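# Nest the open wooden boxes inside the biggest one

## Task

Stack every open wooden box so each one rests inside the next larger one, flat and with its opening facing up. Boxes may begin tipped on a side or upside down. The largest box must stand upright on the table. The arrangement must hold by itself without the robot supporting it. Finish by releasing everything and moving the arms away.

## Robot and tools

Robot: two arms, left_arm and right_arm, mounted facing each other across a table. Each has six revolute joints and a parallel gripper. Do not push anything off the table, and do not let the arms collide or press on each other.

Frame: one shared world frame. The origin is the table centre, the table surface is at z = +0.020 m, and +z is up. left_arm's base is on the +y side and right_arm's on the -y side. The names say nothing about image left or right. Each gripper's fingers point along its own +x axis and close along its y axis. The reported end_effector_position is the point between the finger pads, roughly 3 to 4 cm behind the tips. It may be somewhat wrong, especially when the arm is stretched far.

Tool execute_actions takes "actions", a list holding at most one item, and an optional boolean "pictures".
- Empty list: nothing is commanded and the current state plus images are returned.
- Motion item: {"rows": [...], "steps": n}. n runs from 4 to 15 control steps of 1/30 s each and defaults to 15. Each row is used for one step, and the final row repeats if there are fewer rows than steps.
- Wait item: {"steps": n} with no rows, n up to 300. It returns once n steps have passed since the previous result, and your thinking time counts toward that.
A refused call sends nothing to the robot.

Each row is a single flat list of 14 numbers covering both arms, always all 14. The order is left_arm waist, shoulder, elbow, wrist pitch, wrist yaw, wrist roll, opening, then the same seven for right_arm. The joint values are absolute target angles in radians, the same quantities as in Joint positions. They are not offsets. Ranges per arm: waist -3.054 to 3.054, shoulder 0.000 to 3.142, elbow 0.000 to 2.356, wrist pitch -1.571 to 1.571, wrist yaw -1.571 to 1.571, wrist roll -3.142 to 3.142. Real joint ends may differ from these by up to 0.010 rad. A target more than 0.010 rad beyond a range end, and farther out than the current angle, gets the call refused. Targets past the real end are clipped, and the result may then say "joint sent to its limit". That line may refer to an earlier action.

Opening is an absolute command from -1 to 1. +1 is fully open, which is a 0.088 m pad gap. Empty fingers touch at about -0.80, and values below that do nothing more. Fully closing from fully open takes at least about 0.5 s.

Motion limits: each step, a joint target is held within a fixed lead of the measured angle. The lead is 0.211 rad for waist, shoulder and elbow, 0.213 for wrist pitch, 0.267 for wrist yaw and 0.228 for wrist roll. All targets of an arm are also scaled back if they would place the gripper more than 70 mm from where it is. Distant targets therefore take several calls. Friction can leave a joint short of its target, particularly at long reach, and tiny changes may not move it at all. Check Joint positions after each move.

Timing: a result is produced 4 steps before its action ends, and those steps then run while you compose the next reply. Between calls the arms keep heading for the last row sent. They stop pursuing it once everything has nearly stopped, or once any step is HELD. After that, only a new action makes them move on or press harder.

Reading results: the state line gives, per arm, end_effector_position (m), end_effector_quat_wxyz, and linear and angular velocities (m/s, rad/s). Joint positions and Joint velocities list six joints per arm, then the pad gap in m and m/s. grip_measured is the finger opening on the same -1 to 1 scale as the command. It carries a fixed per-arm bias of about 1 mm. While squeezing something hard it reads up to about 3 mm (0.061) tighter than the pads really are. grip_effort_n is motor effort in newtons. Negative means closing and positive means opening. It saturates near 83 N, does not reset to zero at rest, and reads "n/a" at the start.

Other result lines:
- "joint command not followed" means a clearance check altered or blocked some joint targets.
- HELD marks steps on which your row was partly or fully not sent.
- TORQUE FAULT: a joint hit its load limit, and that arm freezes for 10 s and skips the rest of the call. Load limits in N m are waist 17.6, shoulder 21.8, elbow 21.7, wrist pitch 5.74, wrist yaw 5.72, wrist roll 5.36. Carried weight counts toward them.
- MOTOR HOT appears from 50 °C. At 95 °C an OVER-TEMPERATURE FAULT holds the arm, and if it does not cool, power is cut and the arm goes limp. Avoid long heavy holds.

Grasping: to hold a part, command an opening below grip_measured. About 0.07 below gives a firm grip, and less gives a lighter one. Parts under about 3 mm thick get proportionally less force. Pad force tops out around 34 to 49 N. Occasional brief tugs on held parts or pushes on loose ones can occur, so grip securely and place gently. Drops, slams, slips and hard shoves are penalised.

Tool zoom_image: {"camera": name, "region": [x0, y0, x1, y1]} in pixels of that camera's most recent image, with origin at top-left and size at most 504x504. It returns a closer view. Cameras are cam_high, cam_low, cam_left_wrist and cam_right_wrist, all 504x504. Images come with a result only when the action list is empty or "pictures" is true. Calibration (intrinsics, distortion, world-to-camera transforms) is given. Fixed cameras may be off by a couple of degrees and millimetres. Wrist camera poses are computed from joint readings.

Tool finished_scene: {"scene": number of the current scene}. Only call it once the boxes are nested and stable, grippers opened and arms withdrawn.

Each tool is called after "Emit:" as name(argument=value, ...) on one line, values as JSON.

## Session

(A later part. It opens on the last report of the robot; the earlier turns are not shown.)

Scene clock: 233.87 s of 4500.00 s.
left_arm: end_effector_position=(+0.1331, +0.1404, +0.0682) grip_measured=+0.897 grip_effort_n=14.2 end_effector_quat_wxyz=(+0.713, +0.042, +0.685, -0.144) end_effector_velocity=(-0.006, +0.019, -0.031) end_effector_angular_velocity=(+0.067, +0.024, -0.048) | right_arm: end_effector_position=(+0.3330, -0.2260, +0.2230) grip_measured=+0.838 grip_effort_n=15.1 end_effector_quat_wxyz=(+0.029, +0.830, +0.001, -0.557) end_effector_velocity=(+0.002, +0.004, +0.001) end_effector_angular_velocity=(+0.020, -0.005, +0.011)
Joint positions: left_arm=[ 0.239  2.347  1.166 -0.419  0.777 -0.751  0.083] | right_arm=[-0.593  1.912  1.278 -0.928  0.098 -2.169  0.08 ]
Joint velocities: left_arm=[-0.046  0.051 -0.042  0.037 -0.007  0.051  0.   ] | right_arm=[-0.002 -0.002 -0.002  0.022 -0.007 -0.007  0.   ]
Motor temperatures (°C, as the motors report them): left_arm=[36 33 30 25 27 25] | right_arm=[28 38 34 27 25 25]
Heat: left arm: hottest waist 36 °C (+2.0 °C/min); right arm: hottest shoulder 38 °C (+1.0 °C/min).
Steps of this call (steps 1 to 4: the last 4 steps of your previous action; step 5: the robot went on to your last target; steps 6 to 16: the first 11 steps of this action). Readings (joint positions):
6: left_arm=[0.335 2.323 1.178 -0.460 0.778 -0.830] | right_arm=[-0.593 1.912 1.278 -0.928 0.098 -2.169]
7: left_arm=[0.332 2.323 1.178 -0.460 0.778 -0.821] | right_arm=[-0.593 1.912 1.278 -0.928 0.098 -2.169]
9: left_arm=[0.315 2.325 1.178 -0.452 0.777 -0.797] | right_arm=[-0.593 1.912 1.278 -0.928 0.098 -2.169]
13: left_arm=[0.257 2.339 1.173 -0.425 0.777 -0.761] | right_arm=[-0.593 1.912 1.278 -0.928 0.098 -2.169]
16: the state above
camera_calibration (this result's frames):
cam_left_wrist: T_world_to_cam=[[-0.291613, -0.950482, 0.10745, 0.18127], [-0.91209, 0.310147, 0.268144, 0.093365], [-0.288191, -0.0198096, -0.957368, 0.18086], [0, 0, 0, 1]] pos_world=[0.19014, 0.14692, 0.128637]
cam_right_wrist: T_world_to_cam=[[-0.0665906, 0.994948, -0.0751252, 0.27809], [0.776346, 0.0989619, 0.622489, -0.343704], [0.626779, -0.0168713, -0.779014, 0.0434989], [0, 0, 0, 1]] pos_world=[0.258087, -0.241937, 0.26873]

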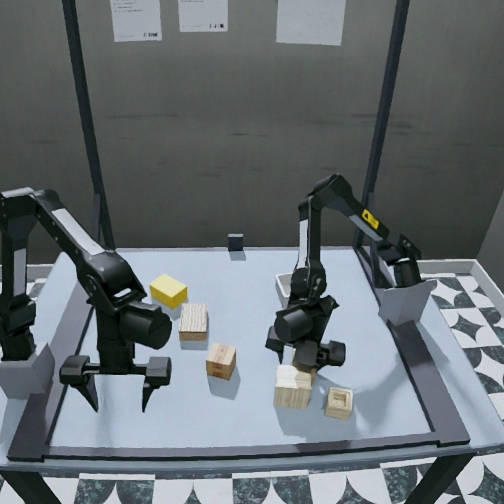

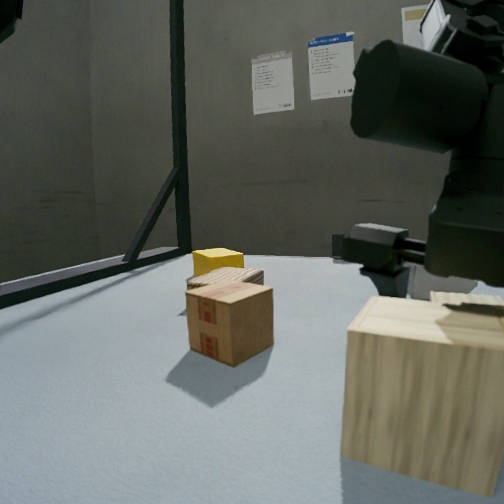

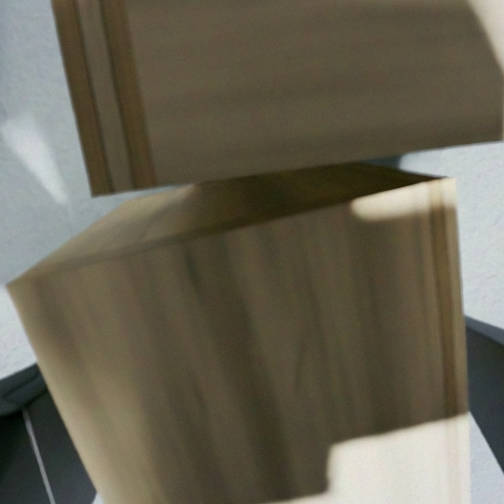

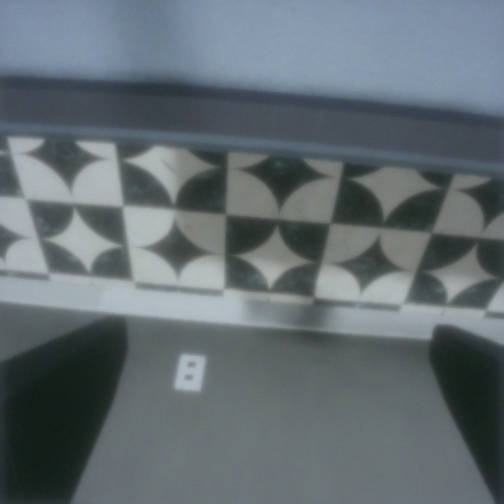

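Emit:
execute_actions(actions=[{"rows":[[0.24,2.36,1.16,-0.41,0.775,-0.85,0.1,-0.593,1.912,1.278,-0.928,0.098,-2.169,0.84]],"steps":15}])

Emit:
execute_actions(actions=[{"rows":[[0.24,2.33,1.16,-0.45,0.775,-0.85,0.1,-0.593,1.912,1.278,-0.928,0.098,-2.169,0.84],[0.22,2.29,1.16,-0.5,0.775,-0.85,0.1,-0.593,1.912,1.278,-0.928,0.098,-2.169,0.84],[0.2,2.24,1.16,-0.56,0.775,-0.85,0.1,-0.593,1.912,1.278,-0.928,0.098,-2.169,0.84]],"steps":15}], pictures=true)

Scene clock: 234.37 s of 4500.00 s.
left_arm: end_effector_position=(+0.1357, +0.1410, +0.0691) grip_measured=+0.160 grip_effort_n=-69.1 end_effector_quat_wxyz=(-0.715, -0.006, -0.689, +0.114) end_effector_velocity=(+0.001, +0.003, -0.001) end_effector_angular_velocity=(+0.016, -0.004, +0.071) | right_arm: end_effector_position=(+0.3330, -0.2260, +0.2230) grip_measured=+0.838 grip_effort_n=15.6 end_effector_quat_wxyz=(+0.029, +0.830, +0.001, -0.557) end_effector_velocity=(-0.002, +0.001, -0.002) end_effector_angular_velocity=(+0.002, +0.005, +0.011)
Joint positions: left_arm=[ 0.247  2.35   1.164 -0.411  0.778 -0.842  0.047] | right_arm=[-0.593  1.912  1.278 -0.928  0.098 -2.169  0.08 ]
Joint velocities: left_arm=[-0.002 -0.002 -0.002 -0.007 -0.022 -0.066 -0.02 ] | right_arm=[ 0.002 -0.002 -0.007  0.007 -0.007 -0.007 -0.   ]
Motor temperatures (°C, as the motors report them): left_arm=[36 33 30 25 27 25] | right_arm=[28 38 34 27 25 25]
Heat: left arm: hottest waist 36 °C (+2.0 °C/min); right arm: hottest shoulder 38 °C (+1.0 °C/min).
Steps of this call (steps 1 to 4: the last 4 steps of your previous action; steps 5 to 15: the first 11 steps of this action). Readings (joint positions):
5: left_arm=[0.239 2.350 1.165 -0.412 0.777 -0.755] | right_arm=[-0.593 1.912 1.278 -0.928 0.098 -2.169]
6: left_arm=[0.239 2.350 1.165 -0.412 0.777 -0.777] | right_arm=[-0.593 1.912 1.278 -0.928 0.098 -2.169]
8: left_arm=[0.239 2.350 1.165 -0.412 0.777 -0.807] | right_arm=[-0.593 1.912 1.278 -0.928 0.098 -2.169]
12: left_arm=[0.242 2.350 1.164 -0.418 0.776 -0.836] | right_arm=[-0.593 1.912 1.278 -0.928 0.098 -2.169]
15: the state above

Scene clock: 234.87 s of 4500.00 s.
left_arm: end_effector_position=(+0.0997, +0.1386, +0.0787) grip_measured=+0.148 grip_effort_n=-83.5 end_effector_quat_wxyz=(+0.704, +0.026, +0.703, -0.093) end_effector_velocity=(-0.014, +0.005, +0.010) end_effector_angular_velocity=(+0.037, +0.016, +0.025) | right_arm: end_effector_position=(+0.3330, -0.2260, +0.2230) grip_measured=+0.838 grip_effort_n=15.6 end_effector_quat_wxyz=(+0.029, +0.830, +0.001, -0.557) end_effector_velocity=(-0.003, -0.004, -0.001) end_effector_angular_velocity=(-0.016, +0.018, +0.000)
Joint positions: left_arm=[ 0.197  2.256  1.158 -0.546  0.774 -0.847  0.046] | right_arm=[-0.593  1.912  1.278 -0.928  0.098 -2.169  0.08 ]
Joint velocities: left_arm=[-0.002 -0.046 -0.002 -0.095 -0.007  0.007 -0.   ] | right_arm=[-0.002 -0.002 -0.002 -0.022 -0.007 -0.007 -0.   ]
Motor temperatures (°C, as the motors report them): left_arm=[36 33 30 25 27 25] | right_arm=[28 38 34 27 25 25]
Heat: left arm: hottest waist 36 °C (+2.0 °C/min); right arm: hottest shoulder 38 °C (+1.0 °C/min).
Steps of this call (steps 1 to 4: the last 4 steps of your previous action; steps 5 to 15: the first 11 steps of this action). Readings (joint positions):
5: left_arm=[0.247 2.350 1.164 -0.412 0.778 -0.846] | right_arm=[-0.593 1.912 1.278 -0.928 0.098 -2.169]
6: left_arm=[0.246 2.346 1.164 -0.421 0.778 -0.846] | right_arm=[-0.593 1.912 1.278 -0.928 0.098 -2.169]
8: left_arm=[0.235 2.325 1.162 -0.482 0.773 -0.847] | right_arm=[-0.593 1.912 1.278 -0.928 0.098 -2.169]
12: left_arm=[0.202 2.274 1.158 -0.530 0.773 -0.847] | right_arm=[-0.593 1.912 1.278 -0.928 0.098 -2.169]
15: the state above
camera_calibration (this result's frames):
cam_left_wrist: T_world_to_cam=[[-0.198711, -0.977873, 0.0654082, 0.166465], [-0.924956, 0.209184, 0.317329, 0.0720646], [-0.32399, 0.00255717, -0.946057, 0.180892], [0, 0, 0, 1]] pos_world=[0.158342, 0.147244, 0.137378]
cam_right_wrist: T_world_to_cam=[[-0.0665906, 0.994948, -0.0751252, 0.27809], [0.776346, 0.0989619, 0.622489, -0.343704], [0.626779, -0.0168713, -0.779014, 0.0434989], [0, 0, 0, 1]] pos_world=[0.258087, -0.241937, 0.26873]

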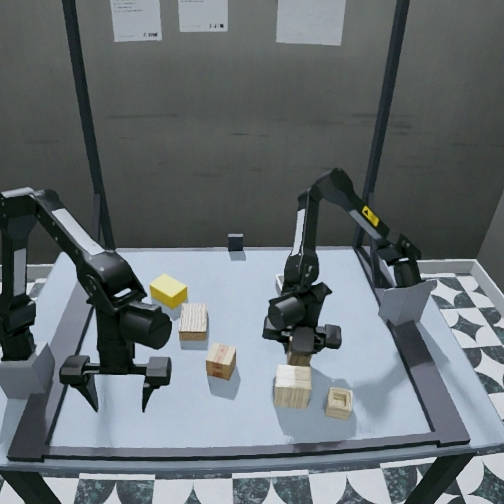

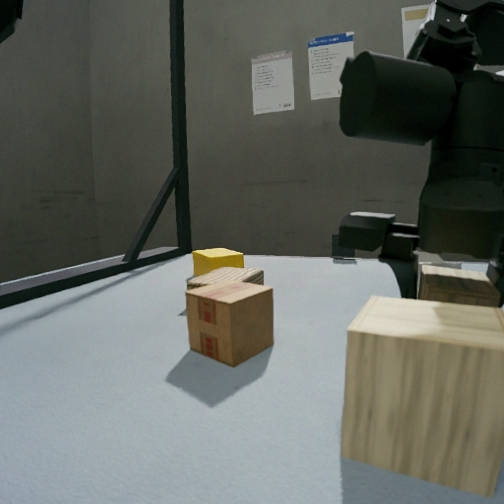

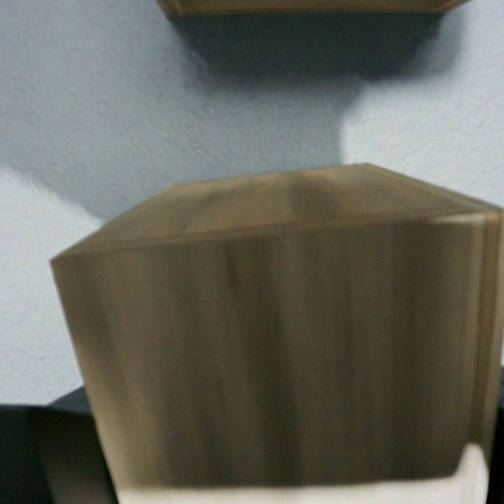

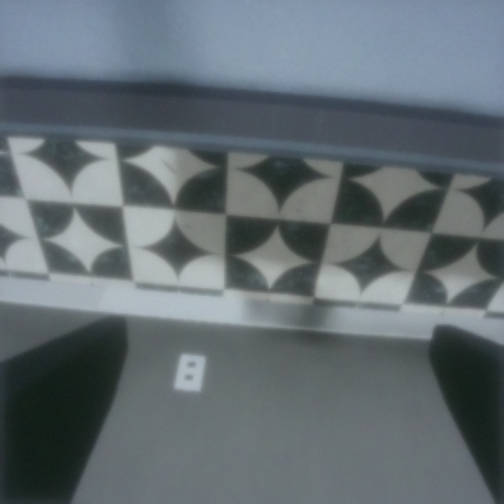

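Emit:
execute_actions(actions=[{"rows":[[0.2,2.27,1.16,-0.53,0.775,-0.85,0.1,-0.593,1.912,1.278,-0.928,0.098,-2.169,0.84],[0.2,2.275,1.16,-0.53,0.775,-0.85,0.1,-0.593,1.912,1.278,-0.928,0.098,-2.169,0.84],[0.2,2.275,1.16,-0.53,0.775,-0.85,0.1,-0.593,1.912,1.278,-0.928,0.098,-2.169,0.84],[0.2,2.275,1.16,-0.53,0.775,-0.85,0.1,-0.593,1.912,1.278,-0.928,0.098,-2.169,0.84],[0.2,2.275,1.16,-0.53,0.775,-0.85,0.1,-0.593,1.912,1.278,-0.928,0.098,-2.169,0.84],[0.2,2.275,1.16,-0.53,0.775,-0.85,0.95,-0.593,1.912,1.278,-0.928,0.098,-2.169,0.84]],"steps":15}])

Emit:
execute_actions(actions=[{"rows":[[0.24,2.24,1.16,-0.58,0.775,-0.85,0.95,-0.593,1.912,1.278,-0.928,0.098,-2.169,0.84],[0.28,2.2,1.16,-0.63,0.775,-0.85,0.95,-0.593,1.912,1.278,-0.928,0.098,-2.169,0.84],[0.31,2.17,1.16,-0.67,0.775,-0.85,0.95,-0.593,1.912,1.278,-0.928,0.098,-2.169,0.84],[0.31,2.17,1.16,-0.67,0.775,-0.85,0.95,-0.593,1.912,1.278,-0.928,0.098,-2.169,0.84],[0.31,2.17,1.16,-0.67,0.775,-0.85,0.95,-0.593,1.912,1.278,-0.928,0.098,-2.169,0.84],[0.31,2.17,1.16,-0.67,0.775,-0.85,0.95,-0.593,1.912,1.278,-0.928,0.098,-2.169,0.84],[0.31,2.17,1.16,-0.67,0.775,-2.4,0.95,-0.593,1.912,1.278,-0.928,0.098,-2.169,0.84]],"steps":15}])

Emit:
execute_actions(actions=[{"rows":[[0.31,2.17,1.16,-0.67,0.775,-2.4,0.95,-0.593,1.912,1.278,-0.928,0.098,-2.169,0.84]],"steps":15}], pictures=true)

Scene clock: 235.83 s of 4500.00 s.
left_arm: end_effector_position=(+0.1017, +0.1383, +0.0771) grip_measured=+0.737 grip_effort_n=10.0 end_effector_quat_wxyz=(+0.705, +0.026, +0.702, -0.095) end_effector_velocity=(-0.002, +0.005, -0.004) end_effector_angular_velocity=(+0.011, +0.020, +0.048) | right_arm: end_effector_position=(+0.3330, -0.2260, +0.2230) grip_measured=+0.838 grip_effort_n=15.1 end_effector_quat_wxyz=(+0.029, +0.830, +0.001, -0.557) end_effector_velocity=(-0.000, -0.000, -0.001) end_effector_angular_velocity=(+0.004, +0.005, +0.006)
Joint positions: left_arm=[ 0.197  2.263  1.158 -0.534  0.774 -0.848  0.075] | right_arm=[-0.593  1.912  1.278 -0.928  0.098 -2.169  0.08 ]
Joint velocities: left_arm=[-0.002  0.007 -0.007 -0.007  0.007 -0.037  0.096] | right_arm=[-0.002 -0.002 -0.007  0.007 -0.007 -0.007 -0.   ]
Motor temperatures (°C, as the motors report them): left_arm=[36 33 30 25 27 25] | right_arm=[28 38 34 27 25 25]
Heat: left arm: hottest waist 36 °C (+2.0 °C/min); right arm: hottest shoulder 38 °C (+1.0 °C/min).
Steps of this call (steps 1 to 4: the last 4 steps of your previous action; steps 5 to 18: the robot went on to your last target; steps 19 to 29: the first 11 steps of this action). Readings (joint positions):
19: left_arm=[0.197 2.255 1.158 -0.558 0.774 -0.847] | right_arm=[-0.593 1.912 1.278 -0.928 0.098 -2.169]
20: left_arm=[0.197 2.255 1.158 -0.553 0.774 -0.847] | right_arm=[-0.593 1.912 1.278 -0.928 0.098 -2.169]
22: left_arm=[0.197 2.256 1.158 -0.543 0.774 -0.847] | right_arm=[-0.593 1.912 1.278 -0.928 0.098 -2.169]
26: left_arm=[0.197 2.260 1.158 -0.536 0.774 -0.847] | right_arm=[-0.593 1.912 1.278 -0.928 0.098 -2.169]
29: the state above

Scene clock: 236.33 s of 4500.00 s.
left_arm: end_effector_position=(+0.1070, +0.1481, +0.1212) grip_measured=+0.944 grip_effort_n=15.6 end_effector_quat_wxyz=(-0.704, +0.106, -0.703, -0.007) end_effector_velocity=(-0.012, +0.011, +0.001) end_effector_angular_velocity=(+0.032, +0.241, +1.494) | right_arm: end_effector_position=(+0.3330, -0.2260, +0.2230) grip_measured=+0.838 grip_effort_n=15.1 end_effector_quat_wxyz=(+0.029, +0.830, +0.001, -0.557) end_effector_velocity=(+0.000, -0.003, -0.002) end_effector_angular_velocity=(-0.007, +0.013, -0.002)
Joint positions: left_arm=[ 0.306  2.183  1.158 -0.657  0.774 -1.073  0.085] | right_arm=[-0.593  1.912  1.278 -0.928  0.098 -2.169  0.08 ]
Joint velocities: left_arm=[-0.002 -0.017 -0.002 -0.095 -0.007 -1.458  0.001] | right_arm=[-0.007  0.002 -0.002 -0.007 -0.007 -0.007 -0.   ]
Motor temperatures (°C, as the motors report them): left_arm=[36 33 30 25 27 25] | right_arm=[28 38 34 27 25 25]
Heat: left arm: hottest waist 36 °C (+1.0 °C/min); right arm: hottest shoulder 38 °C (+1.0 °C/min).
Steps of this call (steps 1 to 4: the last 4 steps of your previous action; steps 5 to 15: the first 11 steps of this action). Readings (joint positions):
5: left_arm=[0.198 2.264 1.158 -0.535 0.774 -0.848] | right_arm=[-0.593 1.912 1.278 -0.928 0.098 -2.169]
6: left_arm=[0.203 2.262 1.158 -0.548 0.774 -0.848] | right_arm=[-0.593 1.912 1.278 -0.928 0.098 -2.169]
8: left_arm=[0.233 2.243 1.157 -0.603 0.774 -0.848] | right_arm=[-0.593 1.912 1.278 -0.928 0.098 -2.169]
12: left_arm=[0.297 2.197 1.158 -0.643 0.774 -0.927] | right_arm=[-0.593 1.912 1.278 -0.928 0.098 -2.169]
15: the state above

Scene clock: 236.83 s of 4500.00 s.
left_arm: end_effector_position=(+0.1055, +0.1489, +0.1218) grip_measured=+0.947 grip_effort_n=15.1 end_effector_quat_wxyz=(-0.618, +0.350, -0.654, -0.261) end_effector_velocity=(-0.002, +0.001, +0.004) end_effector_angular_velocity=(+0.003, +0.178, +1.418) | right_arm: end_effector_position=(+0.3330, -0.2260, +0.2230) grip_measured=+0.838 grip_effort_n=14.7 end_effector_quat_wxyz=(+0.029, +0.830, +0.001, -0.557) end_effector_velocity=(-0.003, -0.005, -0.002) end_effector_angular_velocity=(-0.020, +0.021, -0.001)
Joint positions: left_arm=[ 0.306  2.18   1.158 -0.668  0.774 -1.801  0.085] | right_arm=[-0.593  1.912  1.278 -0.928  0.098 -2.169  0.08 ]
Joint velocities: left_arm=[-0.002 -0.017  0.002 -0.022 -0.022 -1.429  0.   ] | right_arm=[-0.002  0.002 -0.002 -0.022 -0.007 -0.007 -0.   ]
Motor temperatures (°C, as the motors report them): left_arm=[36 33 30 25 27 25] | right_arm=[28 38 34 27 25 25]
Heat: left arm: hottest waist 36 °C (+1.0 °C/min); right arm: hottest shoulder 38 °C (+1.0 °C/min).
Steps of this call (steps 1 to 4: the last 4 steps of your previous action; steps 5 to 15: the first 11 steps of this action). Readings (joint positions):
5: left_arm=[0.306 2.183 1.158 -0.665 0.774 -1.316] | right_arm=[-0.593 1.912 1.278 -0.928 0.098 -2.169]
6: left_arm=[0.306 2.183 1.158 -0.666 0.774 -1.364] | right_arm=[-0.593 1.912 1.278 -0.928 0.098 -2.169]
8: left_arm=[0.306 2.183 1.158 -0.667 0.774 -1.461] | right_arm=[-0.593 1.912 1.278 -0.928 0.098 -2.169]
12: left_arm=[0.306 2.181 1.158 -0.668 0.774 -1.656] | right_arm=[-0.593 1.912 1.278 -0.928 0.098 -2.169]
15: the state above
camera_calibration (this result's frames):
cam_left_wrist: T_world_to_cam=[[0.760012, -0.646459, 0.0668803, 0.0242155], [-0.60939, -0.673077, 0.41906, 0.147236], [-0.22589, -0.359247, -0.905492, 0.262043], [0, 0, 0, 1]] pos_world=[0.130513, 0.208894, 0.173958]
cam_right_wrist: T_world_to_cam=[[-0.0665906, 0.994948, -0.0751252, 0.27809], [0.776346, 0.0989619, 0.622489, -0.343704], [0.626779, -0.0168713, -0.779014, 0.0434989], [0, 0, 0, 1]] pos_world=[0.258087, -0.241937, 0.26873]

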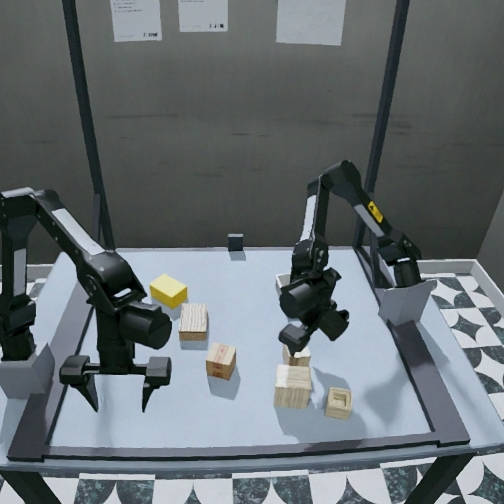

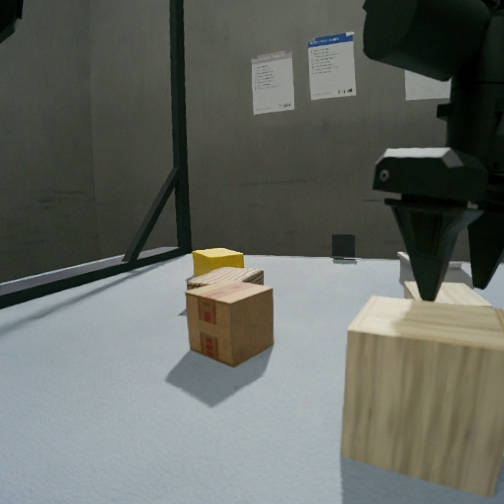

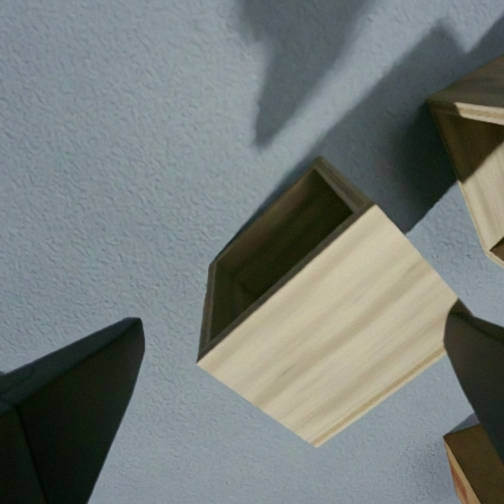

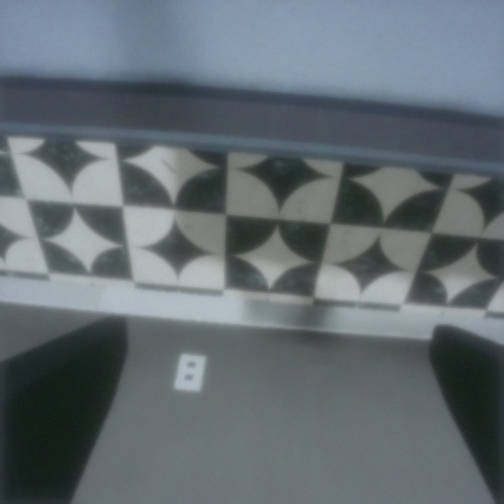

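Emit:
execute_actions(actions=[{"rows":[[0.31,2.17,1.16,-0.67,0.775,-2.4,0.95,-0.593,1.912,1.278,-0.928,0.098,-2.169,0.84]],"steps":15}], pictures=true)

Scene clock: 237.33 s of 4500.00 s.
left_arm: end_effector_position=(+0.1062, +0.1483, +0.1241) grip_measured=+0.947 grip_effort_n=15.1 end_effector_quat_wxyz=(-0.496, +0.510, -0.556, -0.430) end_effector_velocity=(+0.001, +0.002, +0.003) end_effector_angular_velocity=(-0.002, +0.030, +0.262) | right_arm: end_effector_position=(+0.3330, -0.2260, +0.2230) grip_measured=+0.838 grip_effort_n=15.1 end_effector_quat_wxyz=(+0.029, +0.830, +0.001, -0.557) end_effector_velocity=(-0.002, -0.005, +0.001) end_effector_angular_velocity=(-0.011, +0.015, -0.003)
Joint positions: left_arm=[ 0.311  2.176  1.159 -0.668  0.774 -2.365  0.085] | right_arm=[-0.593  1.912  1.278 -0.928  0.098 -2.169  0.08 ]
Joint velocities: left_arm=[ 0.007 -0.007 -0.002 -0.007 -0.007 -0.256  0.   ] | right_arm=[-0.007 -0.007 -0.002 -0.022 -0.007 -0.007 -0.   ]
Motor temperatures (°C, as the motors report them): left_arm=[36 33 30 25 27 25] | right_arm=[28 38 34 27 25 25]
Heat: left arm: hottest waist 36 °C (+1.0 °C/min); right arm: hottest shoulder 38 °C (+1.0 °C/min).
Steps of this call (steps 1 to 4: the last 4 steps of your previous action; steps 5 to 15: the first 11 steps of this action). Readings (joint positions):
5: left_arm=[0.308 2.178 1.158 -0.668 0.774 -2.043] | right_arm=[-0.593 1.912 1.278 -0.928 0.098 -2.169]
6: left_arm=[0.308 2.178 1.158 -0.668 0.774 -2.091] | right_arm=[-0.593 1.912 1.278 -0.928 0.098 -2.169]
8: left_arm=[0.309 2.177 1.158 -0.668 0.774 -2.188] | right_arm=[-0.593 1.912 1.278 -0.928 0.098 -2.169]
12: left_arm=[0.310 2.176 1.159 -0.668 0.774 -2.325] | right_arm=[-0.593 1.912 1.278 -0.928 0.098 -2.169]
15: the state above
camera_calibration (this result's frames):
cam_left_wrist: T_world_to_cam=[[0.98951, -0.144378, 0.00495574, -0.0679629], [-0.130683, -0.879976, 0.456687, 0.12148], [-0.0615745, -0.452545, -0.889613, 0.258472], [0, 0, 0, 1]] pos_world=[0.0990406, 0.214057, 0.174799]
cam_right_wrist: T_world_to_cam=[[-0.0665906, 0.994948, -0.0751252, 0.27809], [0.776346, 0.0989619, 0.622489, -0.343704], [0.626779, -0.0168713, -0.779014, 0.0434989], [0, 0, 0, 1]] pos_world=[0.258087, -0.241937, 0.26873]

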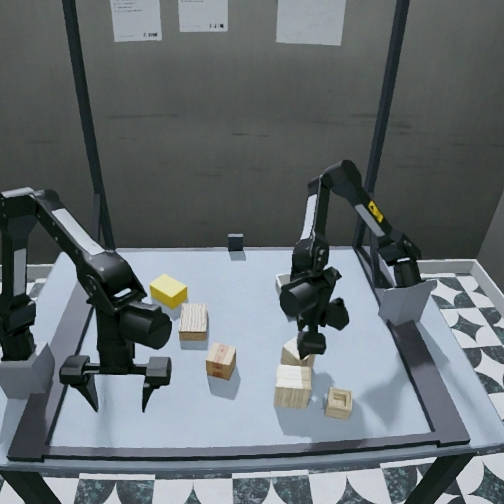

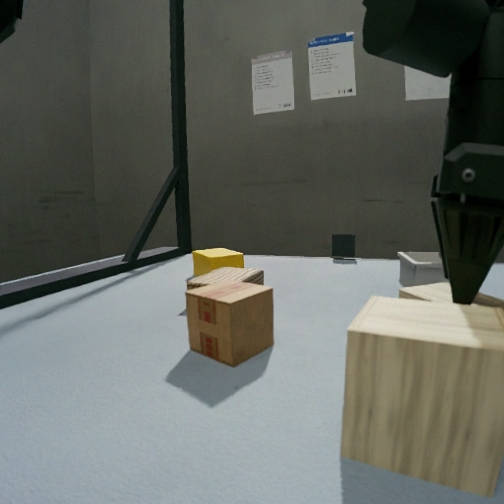

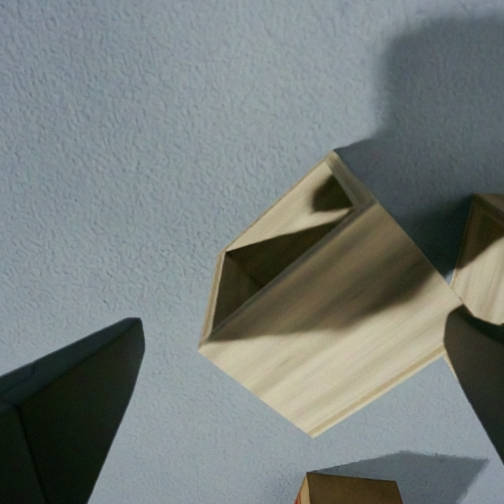

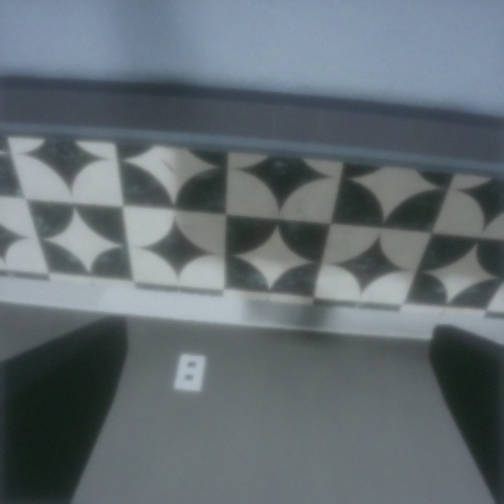

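Emit:
execute_actions(actions=[{"rows":[[0.36,2.13,1.18,-0.74,0.775,-2.4,0.95,-0.593,1.912,1.278,-0.928,0.098,-2.169,0.84],[0.36,2.13,1.18,-0.74,0.775,-2.4,0.95,-0.593,1.912,1.278,-0.928,0.098,-2.169,0.84],[0.36,2.13,1.18,-0.74,0.775,-2.4,0.95,-0.593,1.912,1.278,-0.928,0.098,-2.169,0.84],[0.36,2.13,1.18,-0.74,0.775,-2.4,0.95,-0.593,1.912,1.278,-0.928,0.098,-2.169,0.84],[0.36,2.13,1.18,-0.74,0.775,-2.4,0.95,-0.593,1.912,1.278,-0.928,0.098,-2.169,0.84],[0.36,2.13,1.2,-0.76,0.775,-3.05,0.95,-0.593,1.912,1.278,-0.928,0.098,-2.169,0.84]],"steps":15}])

Emit:
execute_actions(actions=[{"rows":[[0.36,2.13,1.2,-0.76,0.775,-3.05,0.95,-0.593,1.912,1.278,-0.928,0.098,-2.169,0.84]],"steps":15}], pictures=true)

Scene clock: 238.13 s of 4500.00 s.
left_arm: end_effector_position=(+0.1061, +0.1485, +0.1470) grip_measured=+0.947 grip_effort_n=15.1 end_effector_quat_wxyz=(-0.396, +0.594, -0.475, -0.514) end_effector_velocity=(-0.007, -0.002, +0.010) end_effector_angular_velocity=(-0.002, +0.227, +1.454) | right_arm: end_effector_position=(+0.3330, -0.2260, +0.2230) grip_measured=+0.838 grip_effort_n=14.7 end_effector_quat_wxyz=(+0.029, +0.830, +0.001, -0.557) end_effector_velocity=(+0.000, +0.001, +0.000) end_effector_angular_velocity=(+0.008, +0.003, +0.008)
Joint positions: left_arm=[ 0.355  2.143  1.189 -0.749  0.774 -2.671  0.085] | right_arm=[-0.593  1.912  1.278 -0.928  0.098 -2.169  0.08 ]
Joint velocities: left_arm=[-0.002 -0.022  0.037 -0.081 -0.022 -1.458 -0.   ] | right_arm=[-0.002 -0.002 -0.002  0.007 -0.007 -0.007 -0.   ]
Motor temperatures (°C, as the motors report them): left_arm=[36 33 30 25 27 25] | right_arm=[28 38 34 27 25 25]
Heat: left arm: hottest waist 36 °C (+1.0 °C/min); right arm: hottest shoulder 38 °C (+1.0 °C/min).
Steps of this call (steps 1 to 4: the last 4 steps of your previous action; steps 5 to 13: the robot went on to your last target; steps 14 to 24: the first 11 steps of this action). Readings (joint positions):
14: left_arm=[0.312 2.173 1.162 -0.672 0.774 -2.395] | right_arm=[-0.593 1.912 1.278 -0.928 0.098 -2.169]
15: left_arm=[0.317 2.170 1.164 -0.691 0.774 -2.396] | right_arm=[-0.593 1.912 1.278 -0.928 0.098 -2.169]
17: left_arm=[0.333 2.160 1.164 -0.714 0.774 -2.397] | right_arm=[-0.593 1.912 1.278 -0.928 0.098 -2.169]
21: left_arm=[0.353 2.147 1.180 -0.739 0.774 -2.525] | right_arm=[-0.593 1.912 1.278 -0.928 0.098 -2.169]
24: the state above

Scene clock: 238.63 s of 4500.00 s.
left_arm: end_effector_position=(+0.1053, +0.1486, +0.1476) grip_measured=+0.947 grip_effort_n=14.7 end_effector_quat_wxyz=(-0.280, +0.656, -0.372, -0.594) end_effector_velocity=(-0.000, +0.003, -0.002) end_effector_angular_velocity=(+0.011, +0.015, +0.086) | right_arm: end_effector_position=(+0.3330, -0.2260, +0.2230) grip_measured=+0.838 grip_effort_n=15.1 end_effector_quat_wxyz=(+0.029, +0.830, +0.001, -0.557) end_effector_velocity=(-0.001, +0.003, +0.001) end_effector_angular_velocity=(+0.019, +0.013, +0.011)
Joint positions: left_arm=[ 0.355  2.142  1.192 -0.758  0.774 -3.038  0.085] | right_arm=[-0.593  1.912  1.278 -0.928  0.098 -2.169  0.08 ]
Joint velocities: left_arm=[-0.002  0.002 -0.002 -0.007 -0.007 -0.081 -0.   ] | right_arm=[-0.002 -0.002  0.002  0.007 -0.022 -0.007 -0.   ]
Motor temperatures (°C, as the motors report them): left_arm=[36 33 30 25 27 25] | right_arm=[28 38 34 27 25 25]
Heat: left arm: hottest waist 36 °C (+1.0 °C/min); right arm: hottest shoulder 38 °C (+1.0 °C/min).
Steps of this call (steps 1 to 4: the last 4 steps of your previous action; steps 5 to 15: the first 11 steps of this action). Readings (joint positions):
5: left_arm=[0.355 2.142 1.191 -0.757 0.774 -2.910] | right_arm=[-0.593 1.912 1.278 -0.928 0.098 -2.169]
6: left_arm=[0.355 2.142 1.191 -0.757 0.774 -2.943] | right_arm=[-0.593 1.912 1.278 -0.928 0.098 -2.169]
8: left_arm=[0.355 2.142 1.192 -0.758 0.774 -2.986] | right_arm=[-0.593 1.912 1.278 -0.928 0.098 -2.169]
12: left_arm=[0.355 2.142 1.192 -0.758 0.774 -3.027] | right_arm=[-0.593 1.912 1.278 -0.928 0.098 -2.169]
15: the state above
camera_calibration (this result's frames):
cam_left_wrist: T_world_to_cam=[[0.838083, 0.536651, -0.098097, -0.137275], [0.517092, -0.724116, 0.456368, 0.019585], [0.173877, -0.4332, -0.884367, 0.251031], [0, 0, 0, 1]] pos_world=[0.0612721, 0.196597, 0.1996]
cam_right_wrist: T_world_to_cam=[[-0.0665906, 0.994948, -0.0751252, 0.27809], [0.776346, 0.0989619, 0.622489, -0.343704], [0.626779, -0.0168713, -0.779014, 0.0434989], [0, 0, 0, 1]] pos_world=[0.258087, -0.241937, 0.26873]

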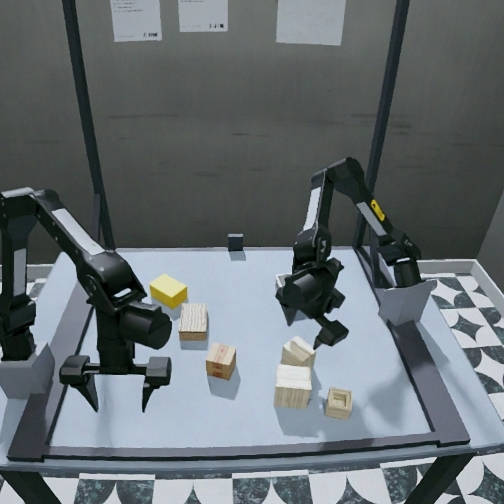

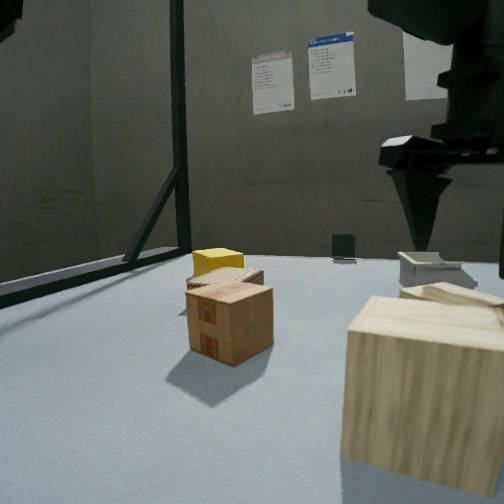

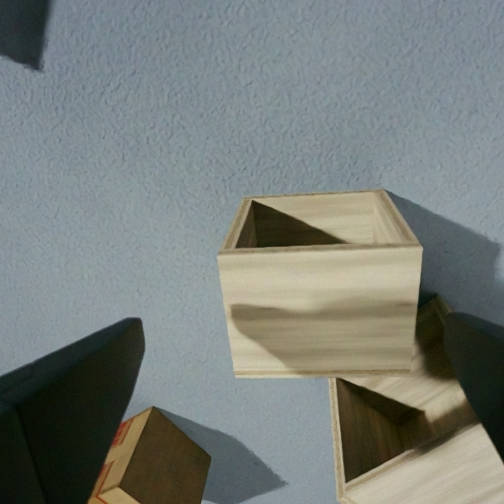

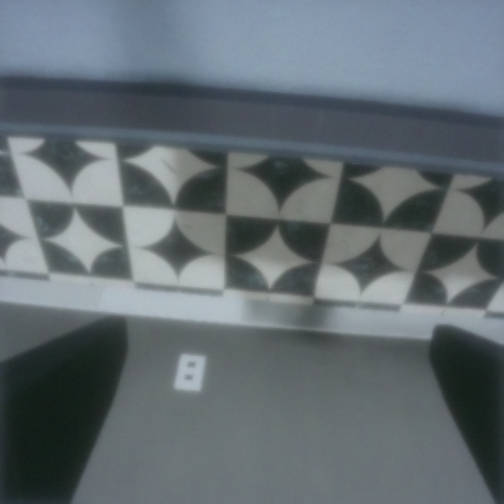

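Emit:
execute_actions(actions=[{"rows":[[0.35,2.16,1.21,-0.74,0.775,-3.05,0.95,-0.593,1.912,1.278,-0.928,0.098,-2.169,0.84],[0.345,2.18,1.22,-0.72,0.775,-3.05,0.95,-0.593,1.912,1.278,-0.928,0.098,-2.169,0.84],[0.34,2.2,1.23,-0.7,0.775,-3.05,0.95,-0.593,1.912,1.278,-0.928,0.098,-2.169,0.84],[0.33,2.215,1.235,-0.68,0.775,-3.05,0.95,-0.593,1.912,1.278,-0.928,0.098,-2.169,0.84]],"steps":15}], pictures=true)

Scene clock: 239.33 s of 4500.00 s.
left_arm: end_effector_position=(+0.1174, +0.1372, +0.1344) grip_measured=+0.947 grip_effort_n=14.7 end_effector_quat_wxyz=(-0.291, +0.655, -0.383, -0.582) end_effector_velocity=(+0.010, -0.002, -0.016) end_effector_angular_velocity=(+0.021, -0.020, -0.028) | right_arm: end_effector_position=(+0.3330, -0.2260, +0.2230) grip_measured=+0.838 grip_effort_n=15.1 end_effector_quat_wxyz=(+0.029, +0.830, +0.001, -0.557) end_effector_velocity=(-0.003, -0.001, -0.001) end_effector_angular_velocity=(+0.003, +0.023, +0.006)
Joint positions: left_arm=[ 0.331  2.201  1.223 -0.689  0.774 -3.047  0.085] | right_arm=[-0.593  1.912  1.278 -0.928  0.098 -2.169  0.08 ]
Joint velocities: left_arm=[-0.022  0.051  0.012  0.051 -0.022  0.007 -0.   ] | right_arm=[-0.002 -0.002 -0.002 -0.007 -0.022 -0.007 -0.   ]
Motor temperatures (°C, as the motors report them): left_arm=[36 33 30 25 27 25] | right_arm=[28 38 34 27 25 25]
Heat: left arm: hottest waist 36 °C (+1.0 °C/min); right arm: hottest shoulder 38 °C (+1.0 °C/min).
Steps of this call (steps 1 to 4: the last 4 steps of your previous action; steps 5 to 10: the robot went on to your last target; steps 11 to 21: the first 11 steps of this action). Readings (joint positions):
11: left_arm=[0.355 2.142 1.193 -0.758 0.774 -3.046] | right_arm=[-0.593 1.912 1.278 -0.928 0.098 -2.169]
12: left_arm=[0.355 2.143 1.195 -0.755 0.774 -3.047] | right_arm=[-0.593 1.912 1.278 -0.928 0.098 -2.169]
14: left_arm=[0.351 2.157 1.206 -0.731 0.774 -3.047] | right_arm=[-0.593 1.912 1.278 -0.928 0.098 -2.169]
18: left_arm=[0.336 2.190 1.223 -0.698 0.774 -3.047] | right_arm=[-0.593 1.912 1.278 -0.928 0.098 -2.169]
21: the state above
camera_calibration (this result's frames):
cam_left_wrist: T_world_to_cam=[[0.858334, 0.505481, -0.0880454, -0.142031], [0.483213, -0.738658, 0.469989, 0.0152362], [0.172535, -0.445952, -0.87827, 0.2334], [0, 0, 0, 1]] pos_world=[0.0742778, 0.187134, 0.185323]
cam_right_wrist: T_world_to_cam=[[-0.0665906, 0.994948, -0.0751252, 0.27809], [0.776346, 0.0989619, 0.622489, -0.343704], [0.626779, -0.0168713, -0.779014, 0.0434989], [0, 0, 0, 1]] pos_world=[0.258087, -0.241937, 0.26873]

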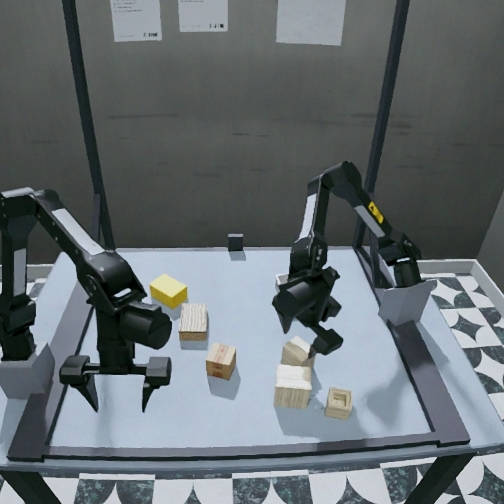

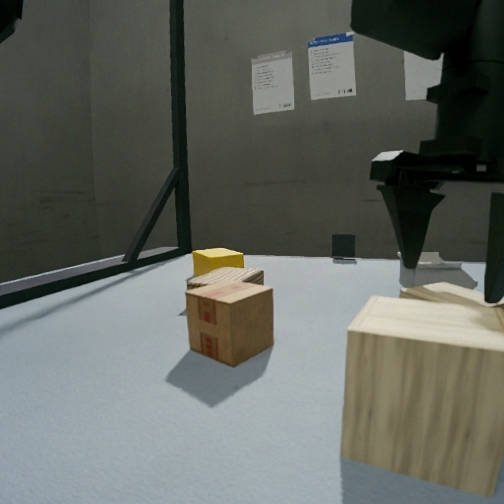

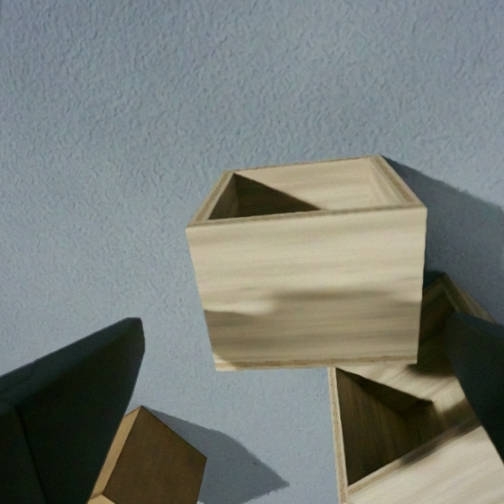

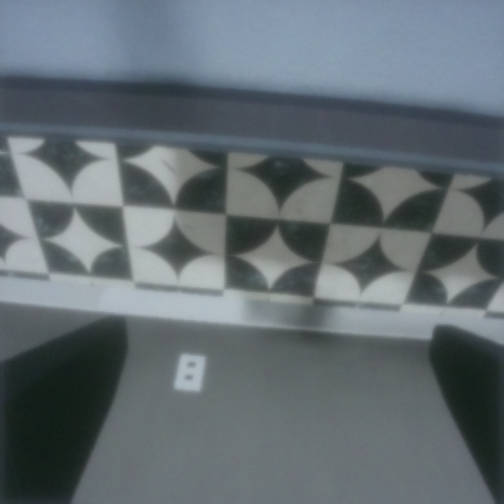

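Emit:
execute_actions(actions=[{"rows":[[0.32,2.22,1.22,-0.67,0.775,-3.05,0.95,-0.593,1.912,1.278,-0.928,0.098,-2.169,0.84],[0.31,2.235,1.215,-0.65,0.775,-3.05,0.95,-0.593,1.912,1.278,-0.928,0.098,-2.169,0.84],[0.30,2.25,1.21,-0.63,0.775,-3.05,0.95,-0.593,1.912,1.278,-0.928,0.098,-2.169,0.84],[0.29,2.26,1.21,-0.61,0.775,-3.05,0.95,-0.593,1.912,1.278,-0.928,0.098,-2.169,0.84]],"steps":15}], pictures=true)

Scene clock: 239.93 s of 4500.00 s.
left_arm: end_effector_position=(+0.1201, +0.1355, +0.1113) grip_measured=+0.947 grip_effort_n=14.7 end_effector_quat_wxyz=(-0.308, +0.644, -0.391, -0.581) end_effector_velocity=(+0.004, -0.003, -0.007) end_effector_angular_velocity=(-0.006, -0.016, -0.007) | right_arm: end_effector_position=(+0.3330, -0.2260, +0.2230) grip_measured=+0.838 grip_effort_n=15.1 end_effector_quat_wxyz=(+0.029, +0.830, +0.001, -0.557) end_effector_velocity=(-0.002, -0.001, +0.001) end_effector_angular_velocity=(+0.008, +0.020, +0.003)
Joint positions: left_arm=[ 0.29   2.249  1.215 -0.619  0.774 -3.047  0.085] | right_arm=[-0.593  1.912  1.278 -0.928  0.098 -2.169  0.08 ]
Joint velocities: left_arm=[-0.012  0.012 -0.007  0.051 -0.007 -0.022 -0.   ] | right_arm=[-0.007 -0.007 -0.002 -0.007 -0.022 -0.007  0.   ]
Motor temperatures (°C, as the motors report them): left_arm=[36 33 30 25 27 25] | right_arm=[28 38 34 27 25 25]
Heat: left arm: hottest waist 36 °C (+1.0 °C/min); right arm: hottest shoulder 38 °C (+1.0 °C/min).
Steps of this call (steps 1 to 4: the last 4 steps of your previous action; steps 5 to 7: the robot went on to your last target; steps 8 to 18: the first 11 steps of this action). Readings (joint positions):
8: left_arm=[0.330 2.204 1.228 -0.682 0.774 -3.047] | right_arm=[-0.593 1.912 1.278 -0.928 0.098 -2.169]
9: left_arm=[0.329 2.206 1.228 -0.678 0.774 -3.047] | right_arm=[-0.593 1.912 1.278 -0.928 0.098 -2.169]
11: left_arm=[0.321 2.217 1.227 -0.655 0.774 -3.047] | right_arm=[-0.593 1.912 1.278 -0.928 0.098 -2.169]
15: left_arm=[0.296 2.242 1.219 -0.628 0.774 -3.047] | right_arm=[-0.593 1.912 1.278 -0.928 0.098 -2.169]
18: the state above
camera_calibration (this result's frames):
cam_left_wrist: T_world_to_cam=[[0.876816, 0.473878, -0.0814418, -0.144139], [0.455751, -0.765097, 0.454882, 0.0321008], [0.153248, -0.435965, -0.88682, 0.213841], [0, 0, 0, 1]] pos_world=[0.078983, 0.186092, 0.163298]
cam_right_wrist: T_world_to_cam=[[-0.0665906, 0.994948, -0.0751252, 0.27809], [0.776346, 0.0989619, 0.622489, -0.343704], [0.626779, -0.0168713, -0.779014, 0.0434989], [0, 0, 0, 1]] pos_world=[0.258087, -0.241937, 0.26873]

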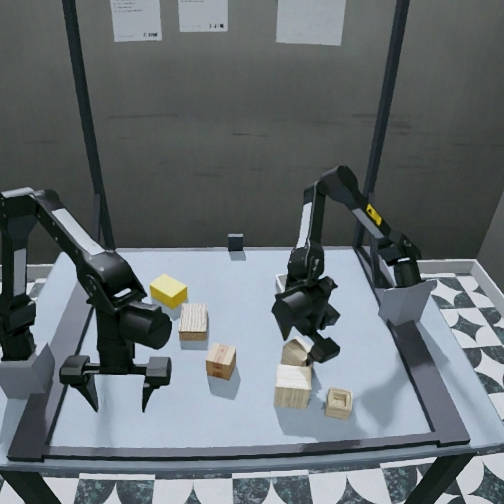

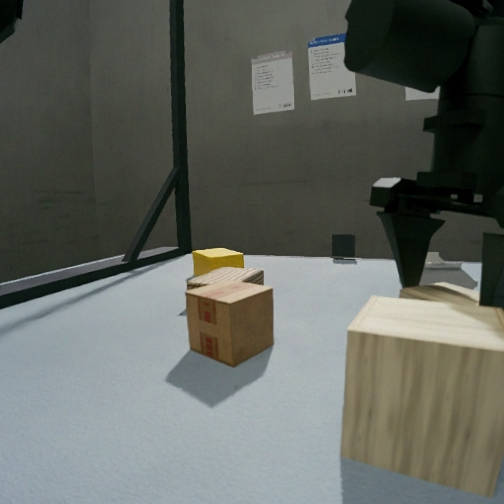

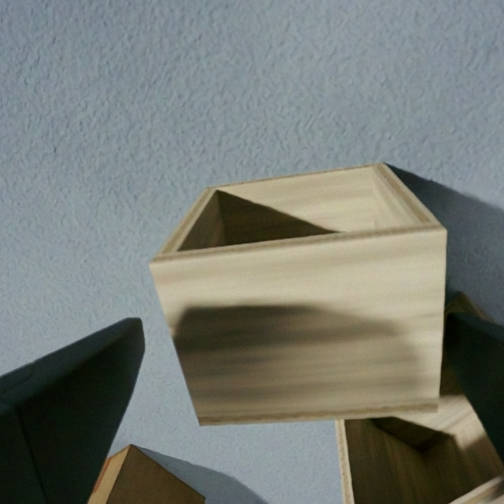

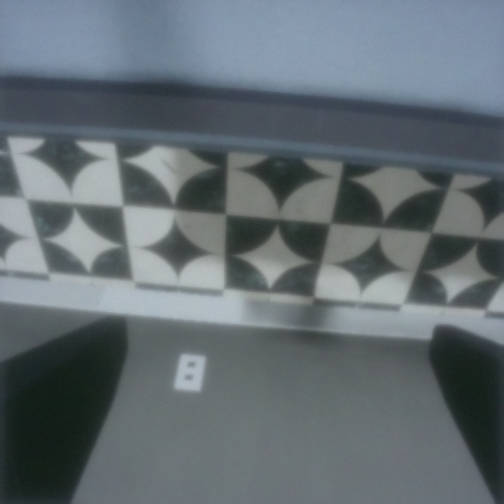

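Emit:
execute_actions(actions=[{"rows":[[0.28,2.24,1.19,-0.6,0.775,-3.06,0.95,-0.593,1.912,1.278,-0.928,0.098,-2.169,0.84],[0.275,2.235,1.17,-0.585,0.775,-3.07,0.95,-0.593,1.912,1.278,-0.928,0.098,-2.169,0.84]],"steps":15}], pictures=true)

Scene clock: 240.43 s of 4500.00 s.
left_arm: end_effector_position=(+0.1163, +0.1421, +0.1016) grip_measured=+0.947 grip_effort_n=15.1 end_effector_quat_wxyz=(-0.307, +0.642, -0.385, -0.588) end_effector_velocity=(-0.003, +0.001, -0.001) end_effector_angular_velocity=(-0.004, +0.006, +0.003) | right_arm: end_effector_position=(+0.3330, -0.2260, +0.2230) grip_measured=+0.838 grip_effort_n=15.1 end_effector_quat_wxyz=(+0.029, +0.830, +0.001, -0.557) end_effector_velocity=(-0.000, +0.001, -0.000) end_effector_angular_velocity=(+0.011, +0.016, +0.019)
Joint positions: left_arm=[ 0.275  2.249  1.178 -0.588  0.774 -3.066  0.085] | right_arm=[-0.593  1.912  1.278 -0.928  0.098 -2.169  0.08 ]
Joint velocities: left_arm=[-0.002 -0.007 -0.012  0.007  0.007 -0.007 -0.   ] | right_arm=[-0.007 -0.002 -0.002  0.007 -0.022 -0.022 -0.   ]
Motor temperatures (°C, as the motors report them): left_arm=[36 33 30 25 27 25] | right_arm=[28 38 34 27 25 25]
Heat: left arm: hottest waist 36 °C (+1.0 °C/min); right arm: hottest shoulder 38 °C (+1.0 °C/min).
Steps of this call (steps 1 to 4: the last 4 steps of your previous action; steps 5 to 15: the first 11 steps of this action). Readings (joint positions):
5: left_arm=[0.290 2.249 1.213 -0.612 0.774 -3.048] | right_arm=[-0.593 1.912 1.278 -0.928 0.098 -2.169]
6: left_arm=[0.289 2.249 1.208 -0.606 0.774 -3.052] | right_arm=[-0.593 1.912 1.278 -0.928 0.098 -2.169]
8: left_arm=[0.284 2.249 1.195 -0.599 0.774 -3.058] | right_arm=[-0.593 1.912 1.278 -0.928 0.098 -2.169]
12: left_arm=[0.276 2.249 1.179 -0.592 0.774 -3.064] | right_arm=[-0.593 1.912 1.278 -0.928 0.098 -2.169]
15: the state above
camera_calibration (this result's frames):
cam_left_wrist: T_world_to_cam=[[0.870469, 0.485079, -0.0835639, -0.145385], [0.468778, -0.765201, 0.441264, 0.0431821], [0.150105, -0.42328, -0.893478, 0.207959], [0, 0, 0, 1]] pos_world=[0.0750946, 0.191591, 0.154603]
cam_right_wrist: T_world_to_cam=[[-0.0665906, 0.994948, -0.0751252, 0.27809], [0.776346, 0.0989619, 0.622489, -0.343704], [0.626779, -0.0168713, -0.779014, 0.0434989], [0, 0, 0, 1]] pos_world=[0.258087, -0.241937, 0.26873]

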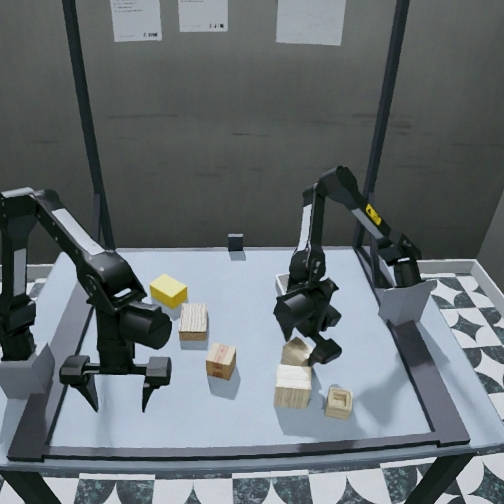

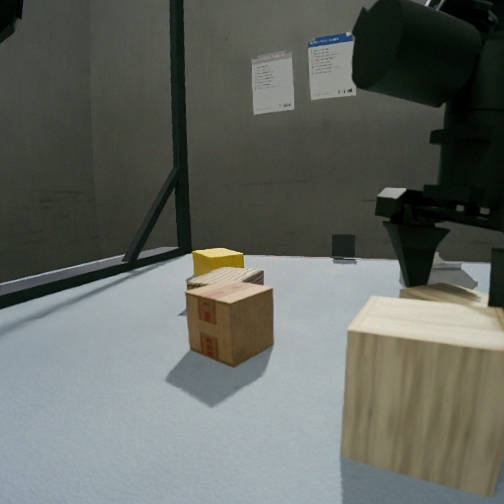

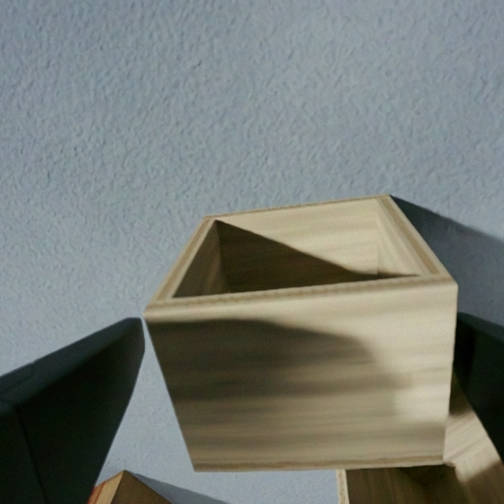

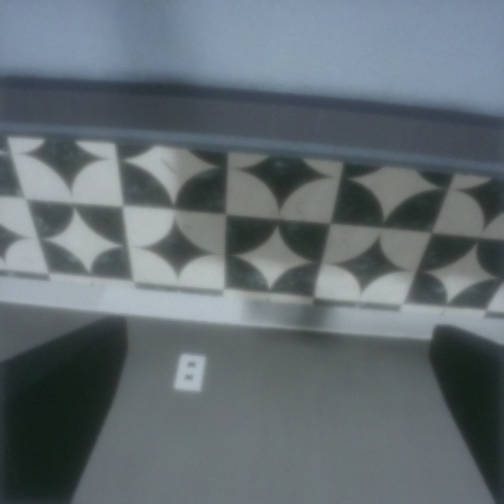

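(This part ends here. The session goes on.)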